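## Task

Take plate G16 out of slot 3 of plate hotel H1 and place it in nest RG. It must rest level within the nest's locators, with its well A1 at the nest corner labelled A1. Every other plate in H1 must stay exactly where it was. The result has to hold without the robot supporting it, and the gripper must release the plate and back away at the end.

## Robot and tools

ROBOT. A single four-axis plate-handling arm with a two-finger gripper that always stays level: it can translate and yaw about vertical, never tilt. The commanded point (end_effector_position) is midway between the two rubber pads, about 2 to 3 cm behind the fingertips. The fingers point along the gripper's +x axis and close along its y axis. Joints, base outward: lift 0.000 to 0.550 m, shoulder -2.000 to 2.000 rad, elbow -2.800 to 2.800 rad, wrist yaw -12.566 to 12.566 rad. Keep the elbow at least 0.4 rad away from 0, or the arm may fold and fault.

LABWARE. H1 is a six-slot hotel, slot 1 lowest; each shelf is a two-prong fork with locating pins, and stored plates sit with a short end facing out. On any labelled item, well A1 lies at the labelled short end, in the corner opposite the labelled long side. Use this to orient the plate in RG.

FRAMES. Results report the hand in the scene frame: origin on the tabletop under the arm base, +z up, +y to the left when facing along +x; position in metres, orientation as end_effector_quat_wxyz. The reported position may be slightly wrong, more so at long reach. Motion commands, however, are expressed in the gripper's own axes.

execute_actions(actions). actions is a list of actions run in order; an empty list just returns state and images. Each action is a table of 0 to 15 rows, one row per 1/30 s step; if shorter than 15, the last row repeats to fill the action. Each row is five numbers in [-1, 1]: dx, dy, dz, rz, opening. dx, dy, dz, rz are an offset in the gripper frame from the hand's measured pose at the start of that action (for the first action of a call, the last pose reported in the scene), not from the previous row. Scale: 1.0 equals 0.6 m for dx/dy/dz and 180 degrees for rz; rz turns from +x toward +y. opening is absolute, not an offset: +1 fully open (0.140 m), -1 closed (pads still 0.066 m apart). Closing from full open takes at least about 0.6 s.

move(target, speed, blocking). target is one such five-number row, offset in the gripper frame from the pose in the latest result that showed one. The gripper follows a straight path lasting 0.5 to 10 s (longer paths stop short), rotating the short way. speed is the path's top speed in m/s, 0.002 to 0.5, default 0.25; yaw rate is capped at twice that in rad/s. The opening is applied at the start. The path ignores obstacles, and the real hand lags and may overshoot speed, notably with a nearly straight arm. Faster contact and targets set deeper past contact press harder. The result adds a "move:" line: the ending (done = at rest near target; off_target, moving, held, fault), active limits (paced = pose clipped; held = a check blocked some steps, after which motion may surge), and distance from target. With blocking=false you get a result after 0.5 s while motion continues; check with wait(0), and call wait or stop before issuing more rows or moves.

wait(seconds): 0 to 10; lets the scene run while the last command is held, ending early if a move finishes. stop(): brakes a running move (needs room; fingers keep moving). zoom_image(camera, region): camera "cam_wrist"; region [x0, y0, x1, y1] in pixels of the 616x616 image, origin top-left, at most 504x504. cam_wrist is a fisheye, K=[[223.775, 0, 310.188], [0, 223.104, 306.297], [0, 0, 1]], D=[-0.05, 0, 0, 0], theta_max_deg=90. finished_scene(scene): ends the current scene (give its number), irreversibly, after the last command has settled; its result reports success and the next task.

CONTROL DETAILS. Each step, the command is clipped to within 70 mm and 16 degrees of the measured pose, then reached by damped inverse kinematics; after an action the arm continues only to the last clipped pose, so long travel needs several actions. "Hand target" shows where the controller is heading. Because offsets are from the measured pose, repeating a small push against something rigid does not push further, but against something yielding it does. Joints accelerate and stop together; after big moves the hand may not yet have arrived. Step readings list positions, with HELD marking held-back steps; "pose unreachable" means the clearance check altered the command. The robot keeps holding its last command while you are composing a reply.

GRIPPING. grip_measured is the finger opening on the command scale; Joint positions gives it in metres. Readings may carry a constant error up to about 1 mm. To hold, command about 0.04 below grip_measured; a smaller margin grips more gently. Pads push about 18 N max; fast closing can push harder, even forcing the fingers open. Held parts may occasionally get tugged.

AVOID. Torque faults (loads: lift 52.8 N, shoulder 7.92 N m, elbow 3.96 N m, wrist yaw 1.32 N m, payload included) halt the arm 10 s and drop the rest of the call. Holding loads heats motors: MOTOR HOT appears from 85 °C, and at 100 °C an OVER-TEMPERATURE FAULT brakes the arm. Do not drop, slam or hard-press anything, disturb other plates, or knock objects off the table, which ends the scene.

Each tool is called after "Request:" as name(argument=value, ...) on one line, values as JSON.

## Session

Request:
execute_actions(actions=[])

Scene clock: 0.00 s.
end_effector_position=(+0.5093, +0.2520, +0.2878) grip_measured=+1.00 end_effector_quat_wxyz=(+0.935, -0.000, -0.000, +0.355)
Joint positions: [ 0.283 -0.282 -1.125 -4.15   0.14 ]
Hand target: +0.509, +0.252, +0.288; +0.935, -0.000, -0.000, +0.355

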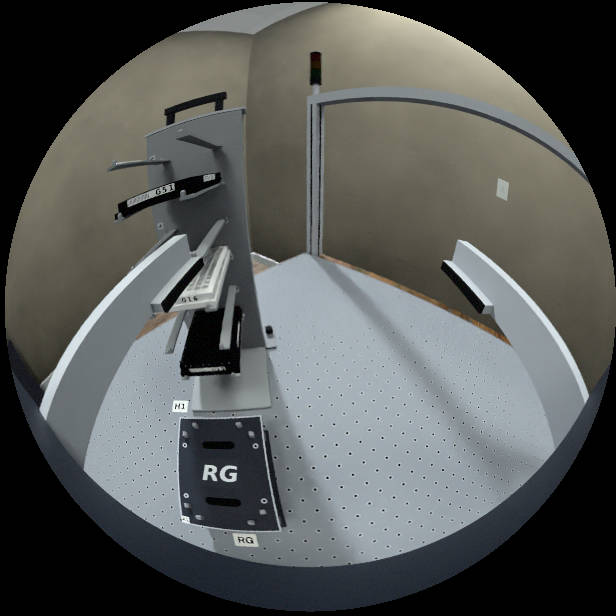

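Request:
zoom_image(camera="cam_wrist", region=[90, 130, 310, 560])

Request:
move(target=[0, 0.25, 0, 0, 1])

Region (90, 130, 310, 560) of cam_wrist's 616x616 image, scaled by 1.172, with more detail than that image has; it fills the left 258 columns of this view, and the rest is white.

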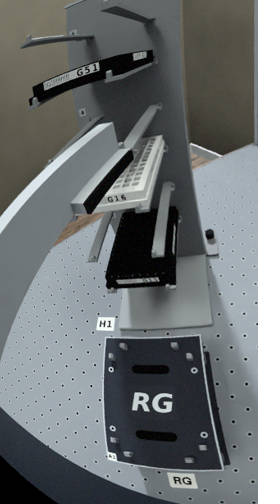

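Scene clock: 1.40 s.
end_effector_position=(+0.4095, +0.3641, +0.2878) grip_measured=+1.00 end_effector_quat_wxyz=(+0.935, -0.000, -0.000, +0.356)
Joint positions: [ 0.283  0.274 -1.224 -4.606  0.14 ]
Hand target: +0.410, +0.364, +0.288; +0.935, -0.000, -0.000, +0.355
Off the commanded pose: 0.000 m, 0 deg.
move: done

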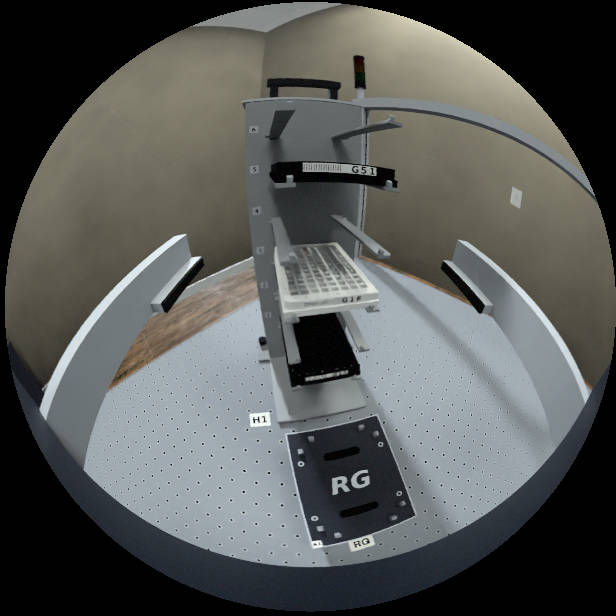

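Request:
zoom_image(camera="cam_wrist", region=[230, 90, 450, 400])

Request:
zoom_image(camera="cam_wrist", region=[240, 390, 440, 570])

Region (230, 90, 450, 400) of cam_wrist's 616x616 image, scaled by 1.626, with more detail than that image has; it fills the left 358 columns of this view, and the rest is white.

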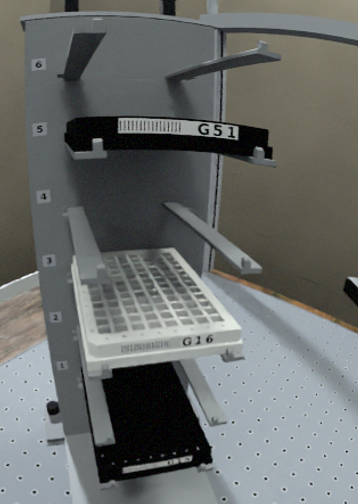

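Region (240, 390, 440, 570) of cam_wrist's 616x616 image, scaled by 2.520, with more detail than that image has; it fills the top 454 rows of this view, and the rest is white.

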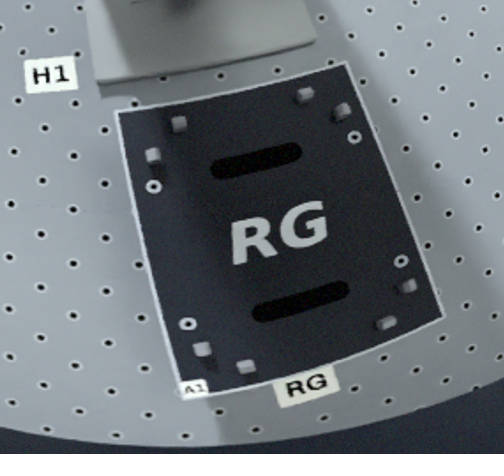

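Request:
move(target=[0.013, -0.06, -0.07, 0.067, 1])

Scene clock: 4.40 s.
end_effector_position=(+0.4394, +0.3423, +0.2457) grip_measured=+1.00 end_effector_quat_wxyz=(+0.892, -0.000, -0.000, +0.452)
Joint positions: [ 0.241  0.038 -1.186 -4.197  0.14 ]
Hand target: +0.439, +0.342, +0.246; +0.892, -0.000, -0.000, +0.452
Off the commanded pose: 0.000 m, 0 deg.
move: done

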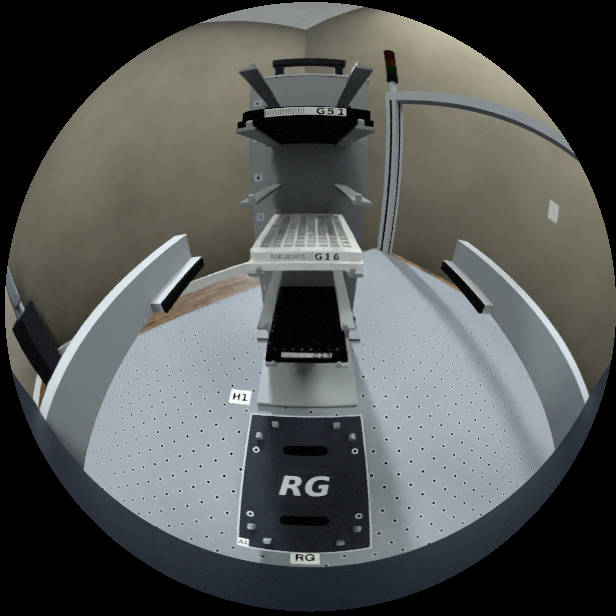

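Request:
move(target=[0.12, 0, -0.018, 0, 1])

Scene clock: 6.00 s.
end_effector_position=(+0.4821, +0.4003, +0.2349) grip_measured=+1.00 end_effector_quat_wxyz=(+0.892, -0.000, -0.000, +0.451)
Joint positions: [ 0.23   0.19  -1.548 -3.989  0.14 ]
Hand target: +0.482, +0.400, +0.235; +0.892, -0.000, -0.000, +0.452
Off the commanded pose: 0.000 m, 0 deg.
move: done

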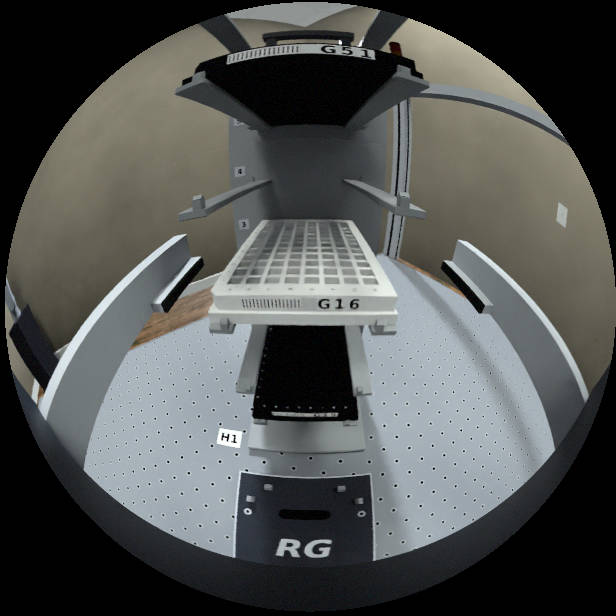

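Request:
move(target=[0.1, -0.01, -0.013, 0, 1], speed=0.1)

Scene clock: 7.83 s.
end_effector_position=(+0.5225, +0.4451, +0.2271) grip_measured=+1.00 end_effector_quat_wxyz=(+0.892, -0.000, -0.000, +0.451)
Joint positions: [ 0.222  0.336 -1.908 -3.775  0.14 ]
Hand target: +0.522, +0.445, +0.227; +0.892, -0.000, -0.000, +0.451
Off the commanded pose: 0.000 m, 0 deg.
move: done

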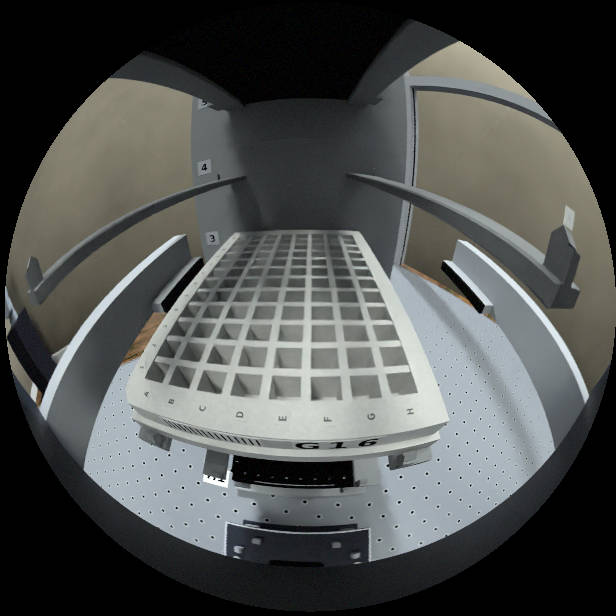

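Request:
move(target=[0, 0.024, 0, 0, 1], speed=0.08)

Scene clock: 9.20 s.
end_effector_position=(+0.5108, +0.4537, +0.2271) grip_measured=+1.00 end_effector_quat_wxyz=(+0.892, -0.000, -0.000, +0.451)
Joint positions: [ 0.222  0.369 -1.905 -3.81   0.14 ]
Hand target: +0.511, +0.454, +0.227; +0.892, -0.000, -0.000, +0.451
Off the commanded pose: 0.000 m, 0 deg.
move: done

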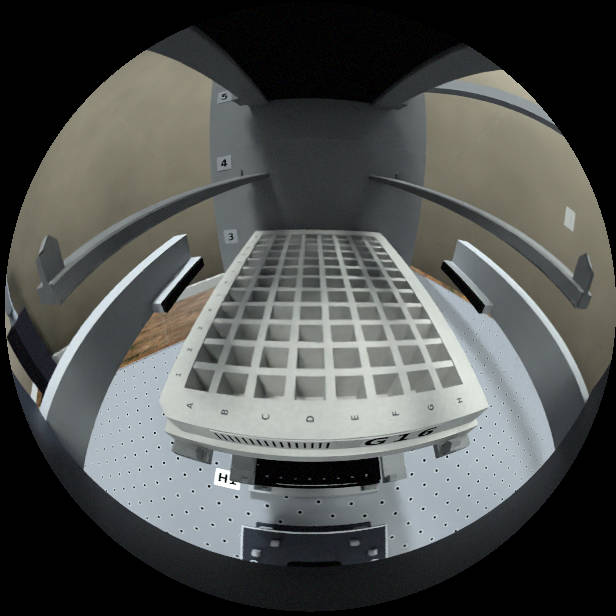

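Request:
move(target=[0.01, 0, -0.008, 0, -0.4], speed=0.05)

Scene clock: 10.30 s.
end_effector_position=(+0.5129, +0.4592, +0.2223) grip_measured=-0.40 end_effector_quat_wxyz=(+0.891, -0.000, -0.000, +0.454)
Joint positions: [ 0.217  0.388 -1.944 -3.785  0.088]
Hand target: +0.514, +0.459, +0.222; +0.892, -0.000, -0.000, +0.451
Off the commanded pose: 0.002 m, 0 deg.
move: done

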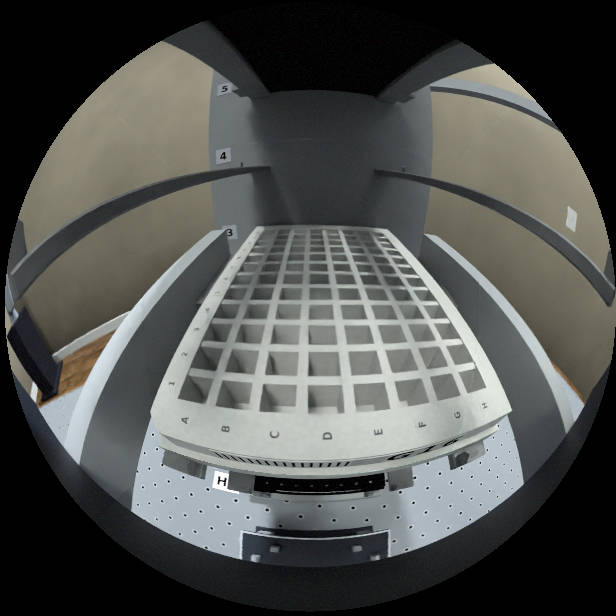

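Request:
execute_actions(actions=[[[0,0,0,0,-0.52]],[[0,0,0,0,-0.52]],[[0,0,0.02,0,-0.52]],[[0,0,0,0,-0.52]]])

Scene clock: 12.53 s.
end_effector_position=(+0.5116, +0.4599, +0.2344) grip_measured=-0.47 end_effector_quat_wxyz=(+0.890, -0.000, -0.000, +0.456)
Joint positions: [ 0.229  0.389 -1.943 -3.783  0.085]
Hand target: +0.512, +0.460, +0.234; +0.890, -0.000, -0.000, +0.456
Off the commanded pose: 0.000 m, 0 deg.
Step readings (end_effector_position; steps 1 to 15: 1st action; 16 to 30: 2nd action; 31 to 45: 3rd action; 46 to 60: 4th action):
0: (+0.5129, +0.4592, +0.2223)
1: (+0.5128, +0.4593, +0.2223)
2: (+0.5116, +0.4599, +0.2223)
4: (+0.5119, +0.4597, +0.2223)
8: (+0.5119, +0.4597, +0.2223)
15: (+0.5119, +0.4597, +0.2223)
16: (+0.5118, +0.4597, +0.2223)
17: (+0.5116, +0.4599, +0.2223)
19: (+0.5116, +0.4599, +0.2223)
23: (+0.5116, +0.4599, +0.2223)
30: (+0.5116, +0.4599, +0.2223)
31: (+0.5116, +0.4599, +0.2224)
32: (+0.5116, +0.4599, +0.2234)
34: (+0.5116, +0.4599, +0.2306)
38: (+0.5116, +0.4599, +0.2344)
45: (+0.5116, +0.4599, +0.2344)
46: (+0.5116, +0.4599, +0.2344)
47: (+0.5116, +0.4599, +0.2344)
49: (+0.5116, +0.4599, +0.2344)
53: (+0.5116, +0.4599, +0.2344)
60: end_effector_position above

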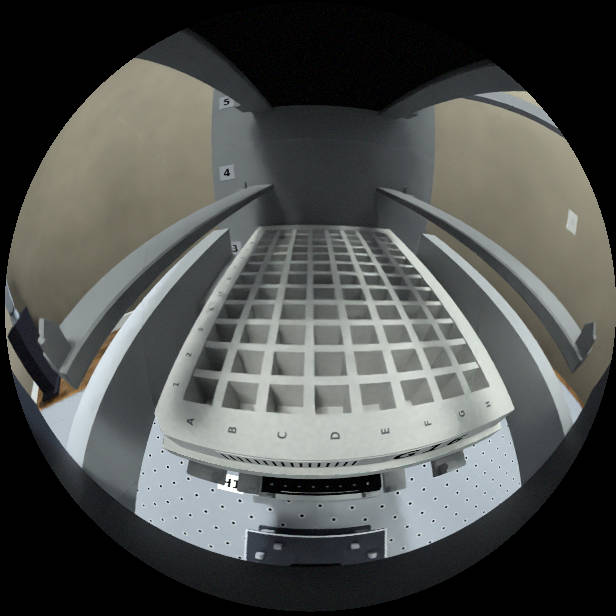

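Request:
move(target=[-0.28, 0, 0, 0, -0.52], speed=0.15)

Request:
move(target=[0, 0, -0.27, 0, -0.52], speed=0.15)

Scene clock: 14.83 s.
end_effector_position=(+0.4135, +0.3235, +0.2343) grip_measured=-0.47 end_effector_quat_wxyz=(+0.890, -0.000, -0.000, +0.456)
Joint positions: [ 0.229  0.014 -1.045 -4.304  0.085]
Hand target: +0.414, +0.323, +0.234; +0.890, -0.000, -0.000, +0.456
Off the commanded pose: 0.000 m, 0 deg.
move: done

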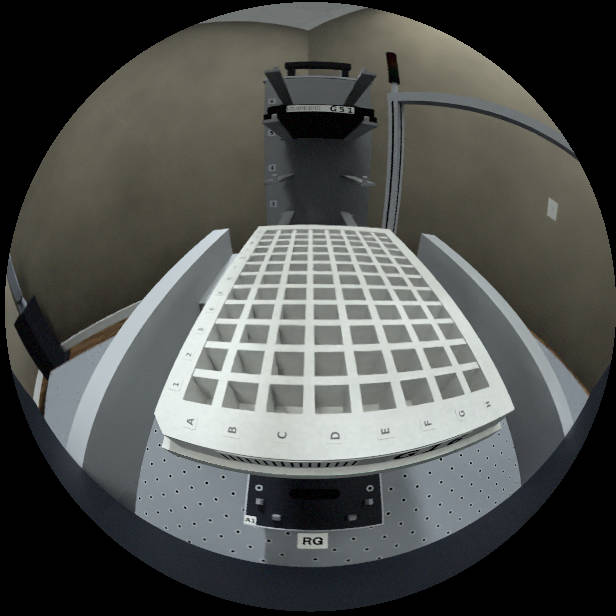

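Scene clock: 26.03 s.
end_effector_position=(+0.4135, +0.3234, +0.0850) grip_measured=-0.47 end_effector_quat_wxyz=(+0.890, -0.000, -0.000, +0.456)
Joint positions: [ 0.08   0.014 -1.045 -4.304  0.085]
Hand target: +0.413, +0.323, +0.084; +0.890, -0.000, -0.000, +0.456
Off the commanded pose: 0.013 m, 0 deg.
TORQUE FAULT: the external load on joint 1 (lift) reached its load limit, and the arm stopped for 10 seconds. That time counts as 20 of the actions that you can send in this scene. The arm's remaining commands of this call were not run. The arm holds where it stopped, with its grip as last carried out, and accepts commands again: back off and push less far. The arm stops again, at the same cost, whenever a joint's load reaches its limit.
move: fault

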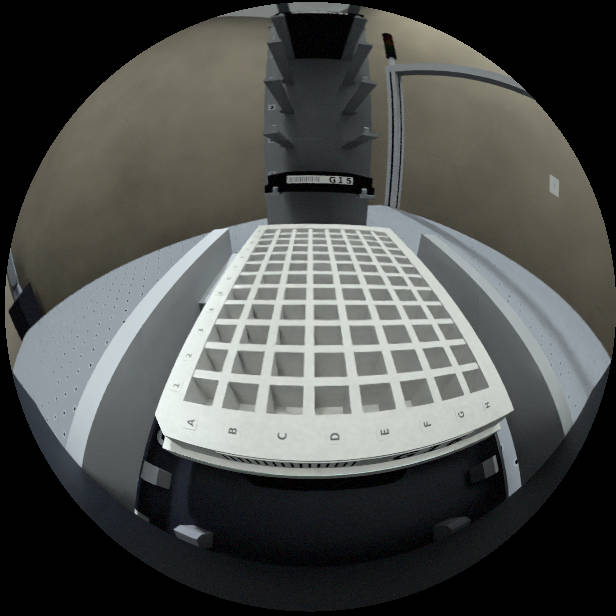

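Request:
move(target=[-0.04, 0.005, 0.03, 0, -0.52], speed=0.03)

Request:
zoom_image(camera="cam_wrist", region=[100, 380, 560, 600])

Scene clock: 27.60 s.
end_effector_position=(+0.3969, +0.3057, +0.1030) grip_measured=-0.47 end_effector_quat_wxyz=(+0.890, -0.000, -0.000, +0.456)
Joint positions: [ 0.098 -0.011 -0.938 -4.386  0.085]
Hand target: +0.397, +0.306, +0.103; +0.890, -0.000, -0.000, +0.456
Off the commanded pose: 0.000 m, 0 deg.
move: done

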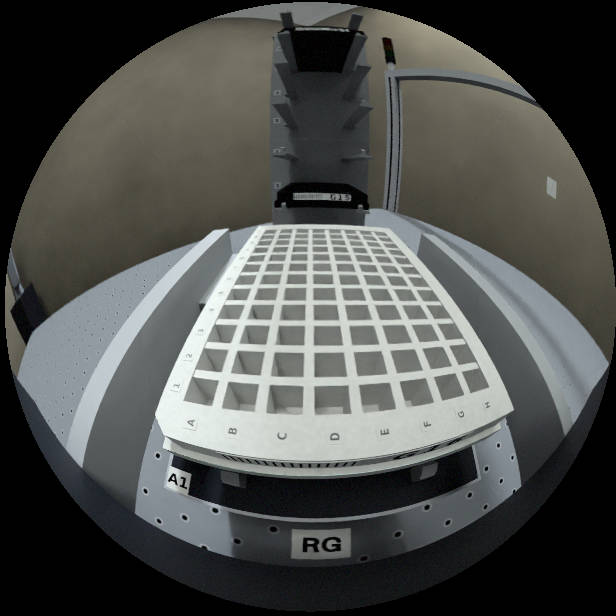

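Region (100, 380, 560, 600) of cam_wrist's 616x616 image, scaled by 1.096, with more detail than that image has; it fills the top 241 rows of this view, and the rest is white.

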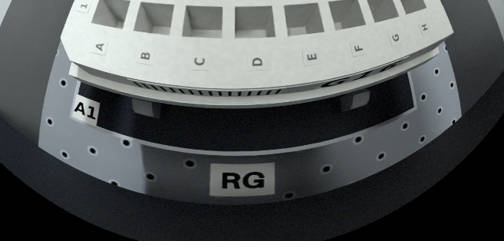

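Request:
move(target=[0, 0, -0.017, 0, -0.52], speed=0.02)

Request:
zoom_image(camera="cam_wrist", region=[100, 380, 560, 600])

Scene clock: 29.00 s.
end_effector_position=(+0.3969, +0.3057, +0.0928) grip_measured=-0.47 end_effector_quat_wxyz=(+0.890, -0.000, -0.000, +0.456)
Joint positions: [ 0.088 -0.011 -0.938 -4.386  0.085]
Hand target: +0.397, +0.306, +0.093; +0.890, -0.000, -0.000, +0.456
Off the commanded pose: 0.000 m, 0 deg.
move: done

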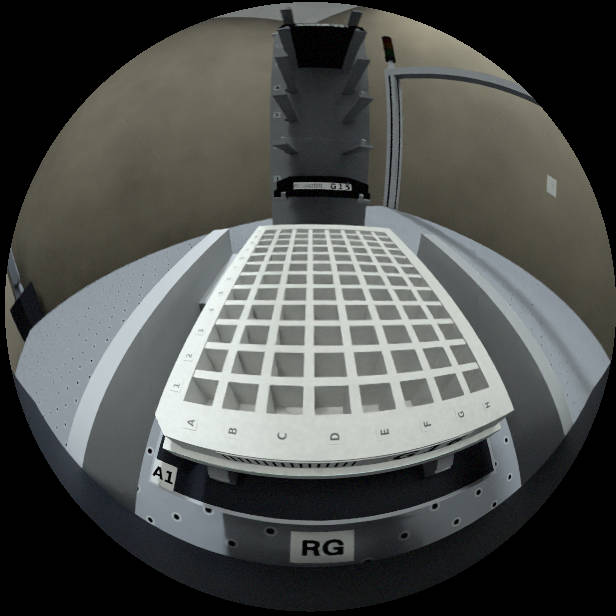

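Region (100, 380, 560, 600) of cam_wrist's 616x616 image, scaled by 1.096, with more detail than that image has; it fills the top 241 rows of this view, and the rest is white.

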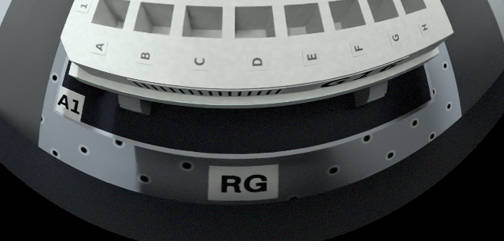

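Request:
execute_actions(actions=[[[0,0,-0.012,0,-0.52]],[[0,0,-0.008,0,-0.52]],[[0,0,-0.008,0,-0.52]]])

Scene clock: 30.90 s.
end_effector_position=(+0.3968, +0.3057, +0.0768) grip_measured=-0.48 end_effector_quat_wxyz=(+0.890, -0.000, -0.000, +0.457)
Joint positions: [ 0.072 -0.011 -0.938 -4.386  0.085]
Hand target: +0.397, +0.306, +0.076; +0.890, -0.000, -0.000, +0.457
Off the commanded pose: 0.001 m, 0 deg.
Step readings (end_effector_position; steps 1 to 15: 1st action; 16 to 30: 2nd action; 31 to 45: 3rd action):
0: (+0.3969, +0.3057, +0.0928)
1: (+0.3969, +0.3057, +0.0928)
2: (+0.3969, +0.3057, +0.0918)
4: (+0.3969, +0.3057, +0.0861)
8: (+0.3969, +0.3057, +0.0856)
15: (+0.3969, +0.3057, +0.0856)
16: (+0.3969, +0.3057, +0.0856)
17: (+0.3969, +0.3057, +0.0846)
19: (+0.3969, +0.3057, +0.0807)
23: (+0.3969, +0.3057, +0.0809)
30: (+0.3969, +0.3057, +0.0809)
31: (+0.3969, +0.3057, +0.0809)
32: (+0.3968, +0.3057, +0.0799)
34: (+0.3968, +0.3057, +0.0767)
38: (+0.3968, +0.3057, +0.0768)
45: end_effector_position above

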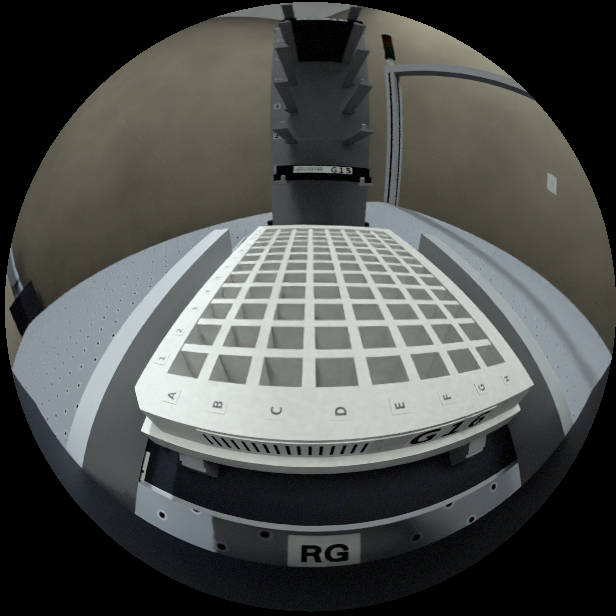

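Request:
execute_actions(actions=[[[0,0,0.014,0,-0.52]],[[0.008,0,0,0,-0.52]],[[0,0,-0.008,0,-0.52]],[[0,0,-0.006,0,-0.52]]])

Scene clock: 33.30 s.
end_effector_position=(+0.3986, +0.3089, +0.0770) grip_measured=-0.48 end_effector_quat_wxyz=(+0.890, -0.000, -0.000, +0.457)
Joint positions: [ 0.072 -0.004 -0.954 -4.377  0.085]
Hand target: +0.399, +0.309, +0.077; +0.890, -0.000, -0.000, +0.456
Off the commanded pose: 0.001 m, 0 deg.
Step readings (end_effector_position; steps 1 to 15: 1st action; 16 to 30: 2nd action; 31 to 45: 3rd action; 46 to 60: 4th action):
0: (+0.3968, +0.3057, +0.0768)
1: (+0.3968, +0.3057, +0.0769)
2: (+0.3968, +0.3057, +0.0776)
4: (+0.3968, +0.3057, +0.0836)
8: (+0.3968, +0.3057, +0.0853)
15: (+0.3968, +0.3057, +0.0853)
16: (+0.3969, +0.3057, +0.0853)
17: (+0.3979, +0.3074, +0.0853)
19: (+0.3996, +0.3095, +0.0853)
23: (+0.3996, +0.3094, +0.0853)
30: (+0.3996, +0.3094, +0.0853)
31: (+0.3996, +0.3094, +0.0853)
32: (+0.3996, +0.3094, +0.0843)
34: (+0.3992, +0.3092, +0.0804)
38: (+0.3992, +0.3092, +0.0805)
45: (+0.3992, +0.3092, +0.0805)
46: (+0.3992, +0.3092, +0.0805)
47: (+0.3990, +0.3091, +0.0796)
49: (+0.3986, +0.3089, +0.0769)
53: (+0.3986, +0.3089, +0.0770)
60: end_effector_position above

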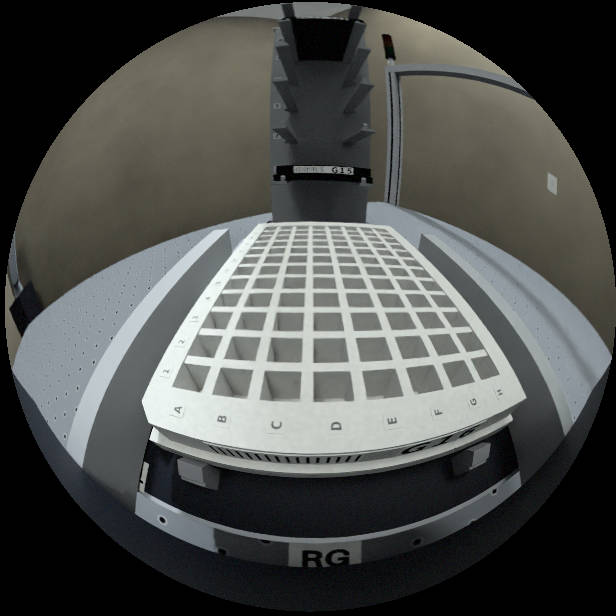

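Request:
execute_actions(actions=[[[-0.002,0,-0.006,0,-0.52]],[[0,0,-0.006,0,-0.52]],[[0,0,-0.006,0,-0.52]]])

Scene clock: 43.73 s.
end_effector_position=(+0.3984, +0.3085, +0.0753) grip_measured=-0.48 end_effector_quat_wxyz=(+0.890, -0.000, -0.000, +0.456)
Joint positions: [ 0.07  -0.004 -0.952 -4.38   0.085]
Hand target: +0.398, +0.308, +0.075; +0.890, -0.000, -0.000, +0.456
Off the commanded pose: 0.002 m, 0 deg.
TORQUE FAULT: the external load on joint 1 (lift) reached its load limit, and the arm stopped for 10 seconds. That time counts as 19 of the actions that you can send in this scene. The arm's remaining commands of this call were not run. The arm holds where it stopped, with its grip as last carried out, and accepts commands again: back off and push less far. The arm stops again, at the same cost, whenever a joint's load reaches its limit.
Step readings (end_effector_position):
0: (+0.3986, +0.3089, +0.0770)
1: (+0.3986, +0.3089, +0.0770)
2: (+0.3984, +0.3086, +0.0760)
4: (+0.3984, +0.3085, +0.0754)
8: (+0.3984, +0.3085, +0.0753)
15: (+0.3984, +0.3085, +0.0753)

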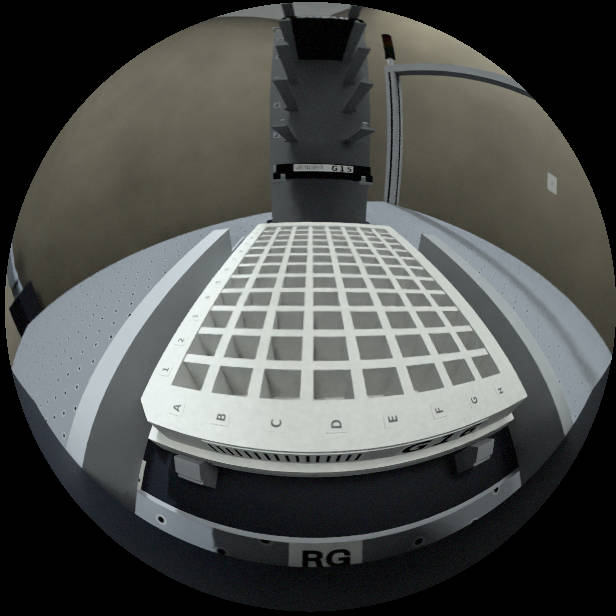

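Request:
execute_actions(actions=[[[0,0,0.002,0,0.2]],[[0,0,0,0,0.2]]])

Request:
move(target=[-0.06, 0, 0.06, 0, 0.6], speed=0.1)

Scene clock: 45.17 s.
end_effector_position=(+0.3983, +0.3086, +0.0766) grip_measured=+0.20 end_effector_quat_wxyz=(+0.890, -0.000, -0.000, +0.456)
Joint positions: [ 0.072 -0.004 -0.952 -4.38   0.11 ]
Hand target: +0.398, +0.309, +0.077; +0.890, -0.000, -0.000, +0.456
Off the commanded pose: 0.000 m, 0 deg.
Step readings (end_effector_position; steps 1 to 15: 1st action; 16 to 30: 2nd action):
0: (+0.3984, +0.3085, +0.0753)
1: (+0.3983, +0.3086, +0.0754)
2: (+0.3983, +0.3086, +0.0761)
4: (+0.3983, +0.3086, +0.0766)
8: (+0.3983, +0.3086, +0.0766)
15: (+0.3983, +0.3086, +0.0766)
16: (+0.3983, +0.3086, +0.0766)
17: (+0.3983, +0.3086, +0.0766)
19: (+0.3983, +0.3086, +0.0766)
23: (+0.3983, +0.3086, +0.0766)
30: end_effector_position above

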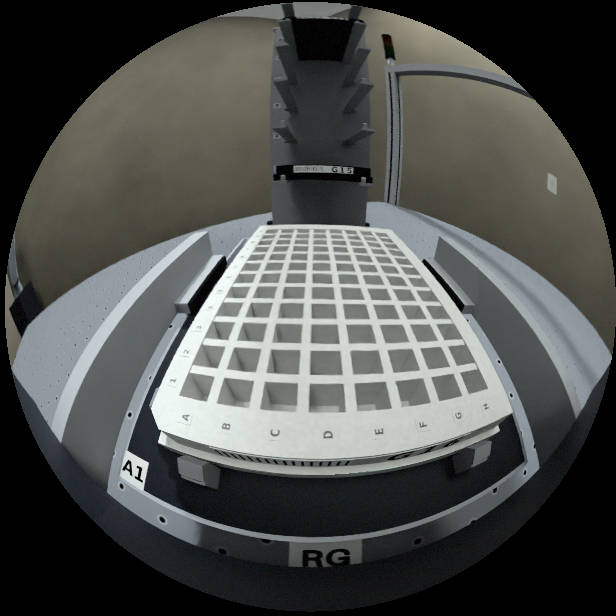

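Scene clock: 45.97 s.
end_effector_position=(+0.3772, +0.2794, +0.1126) grip_measured=+0.60 end_effector_quat_wxyz=(+0.890, -0.000, -0.000, +0.456)
Joint positions: [ 0.108 -0.05  -0.796 -4.489  0.125]
Hand target: +0.377, +0.279, +0.113; +0.890, -0.000, -0.000, +0.456
Off the commanded pose: 0.000 m, 0 deg.
move: done

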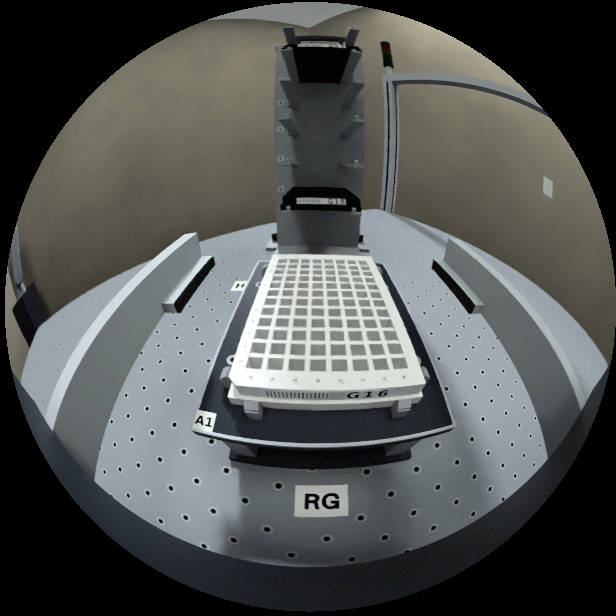

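Seated.

Request:
finished_scene(scene=1)

The scene is finished: the task was done.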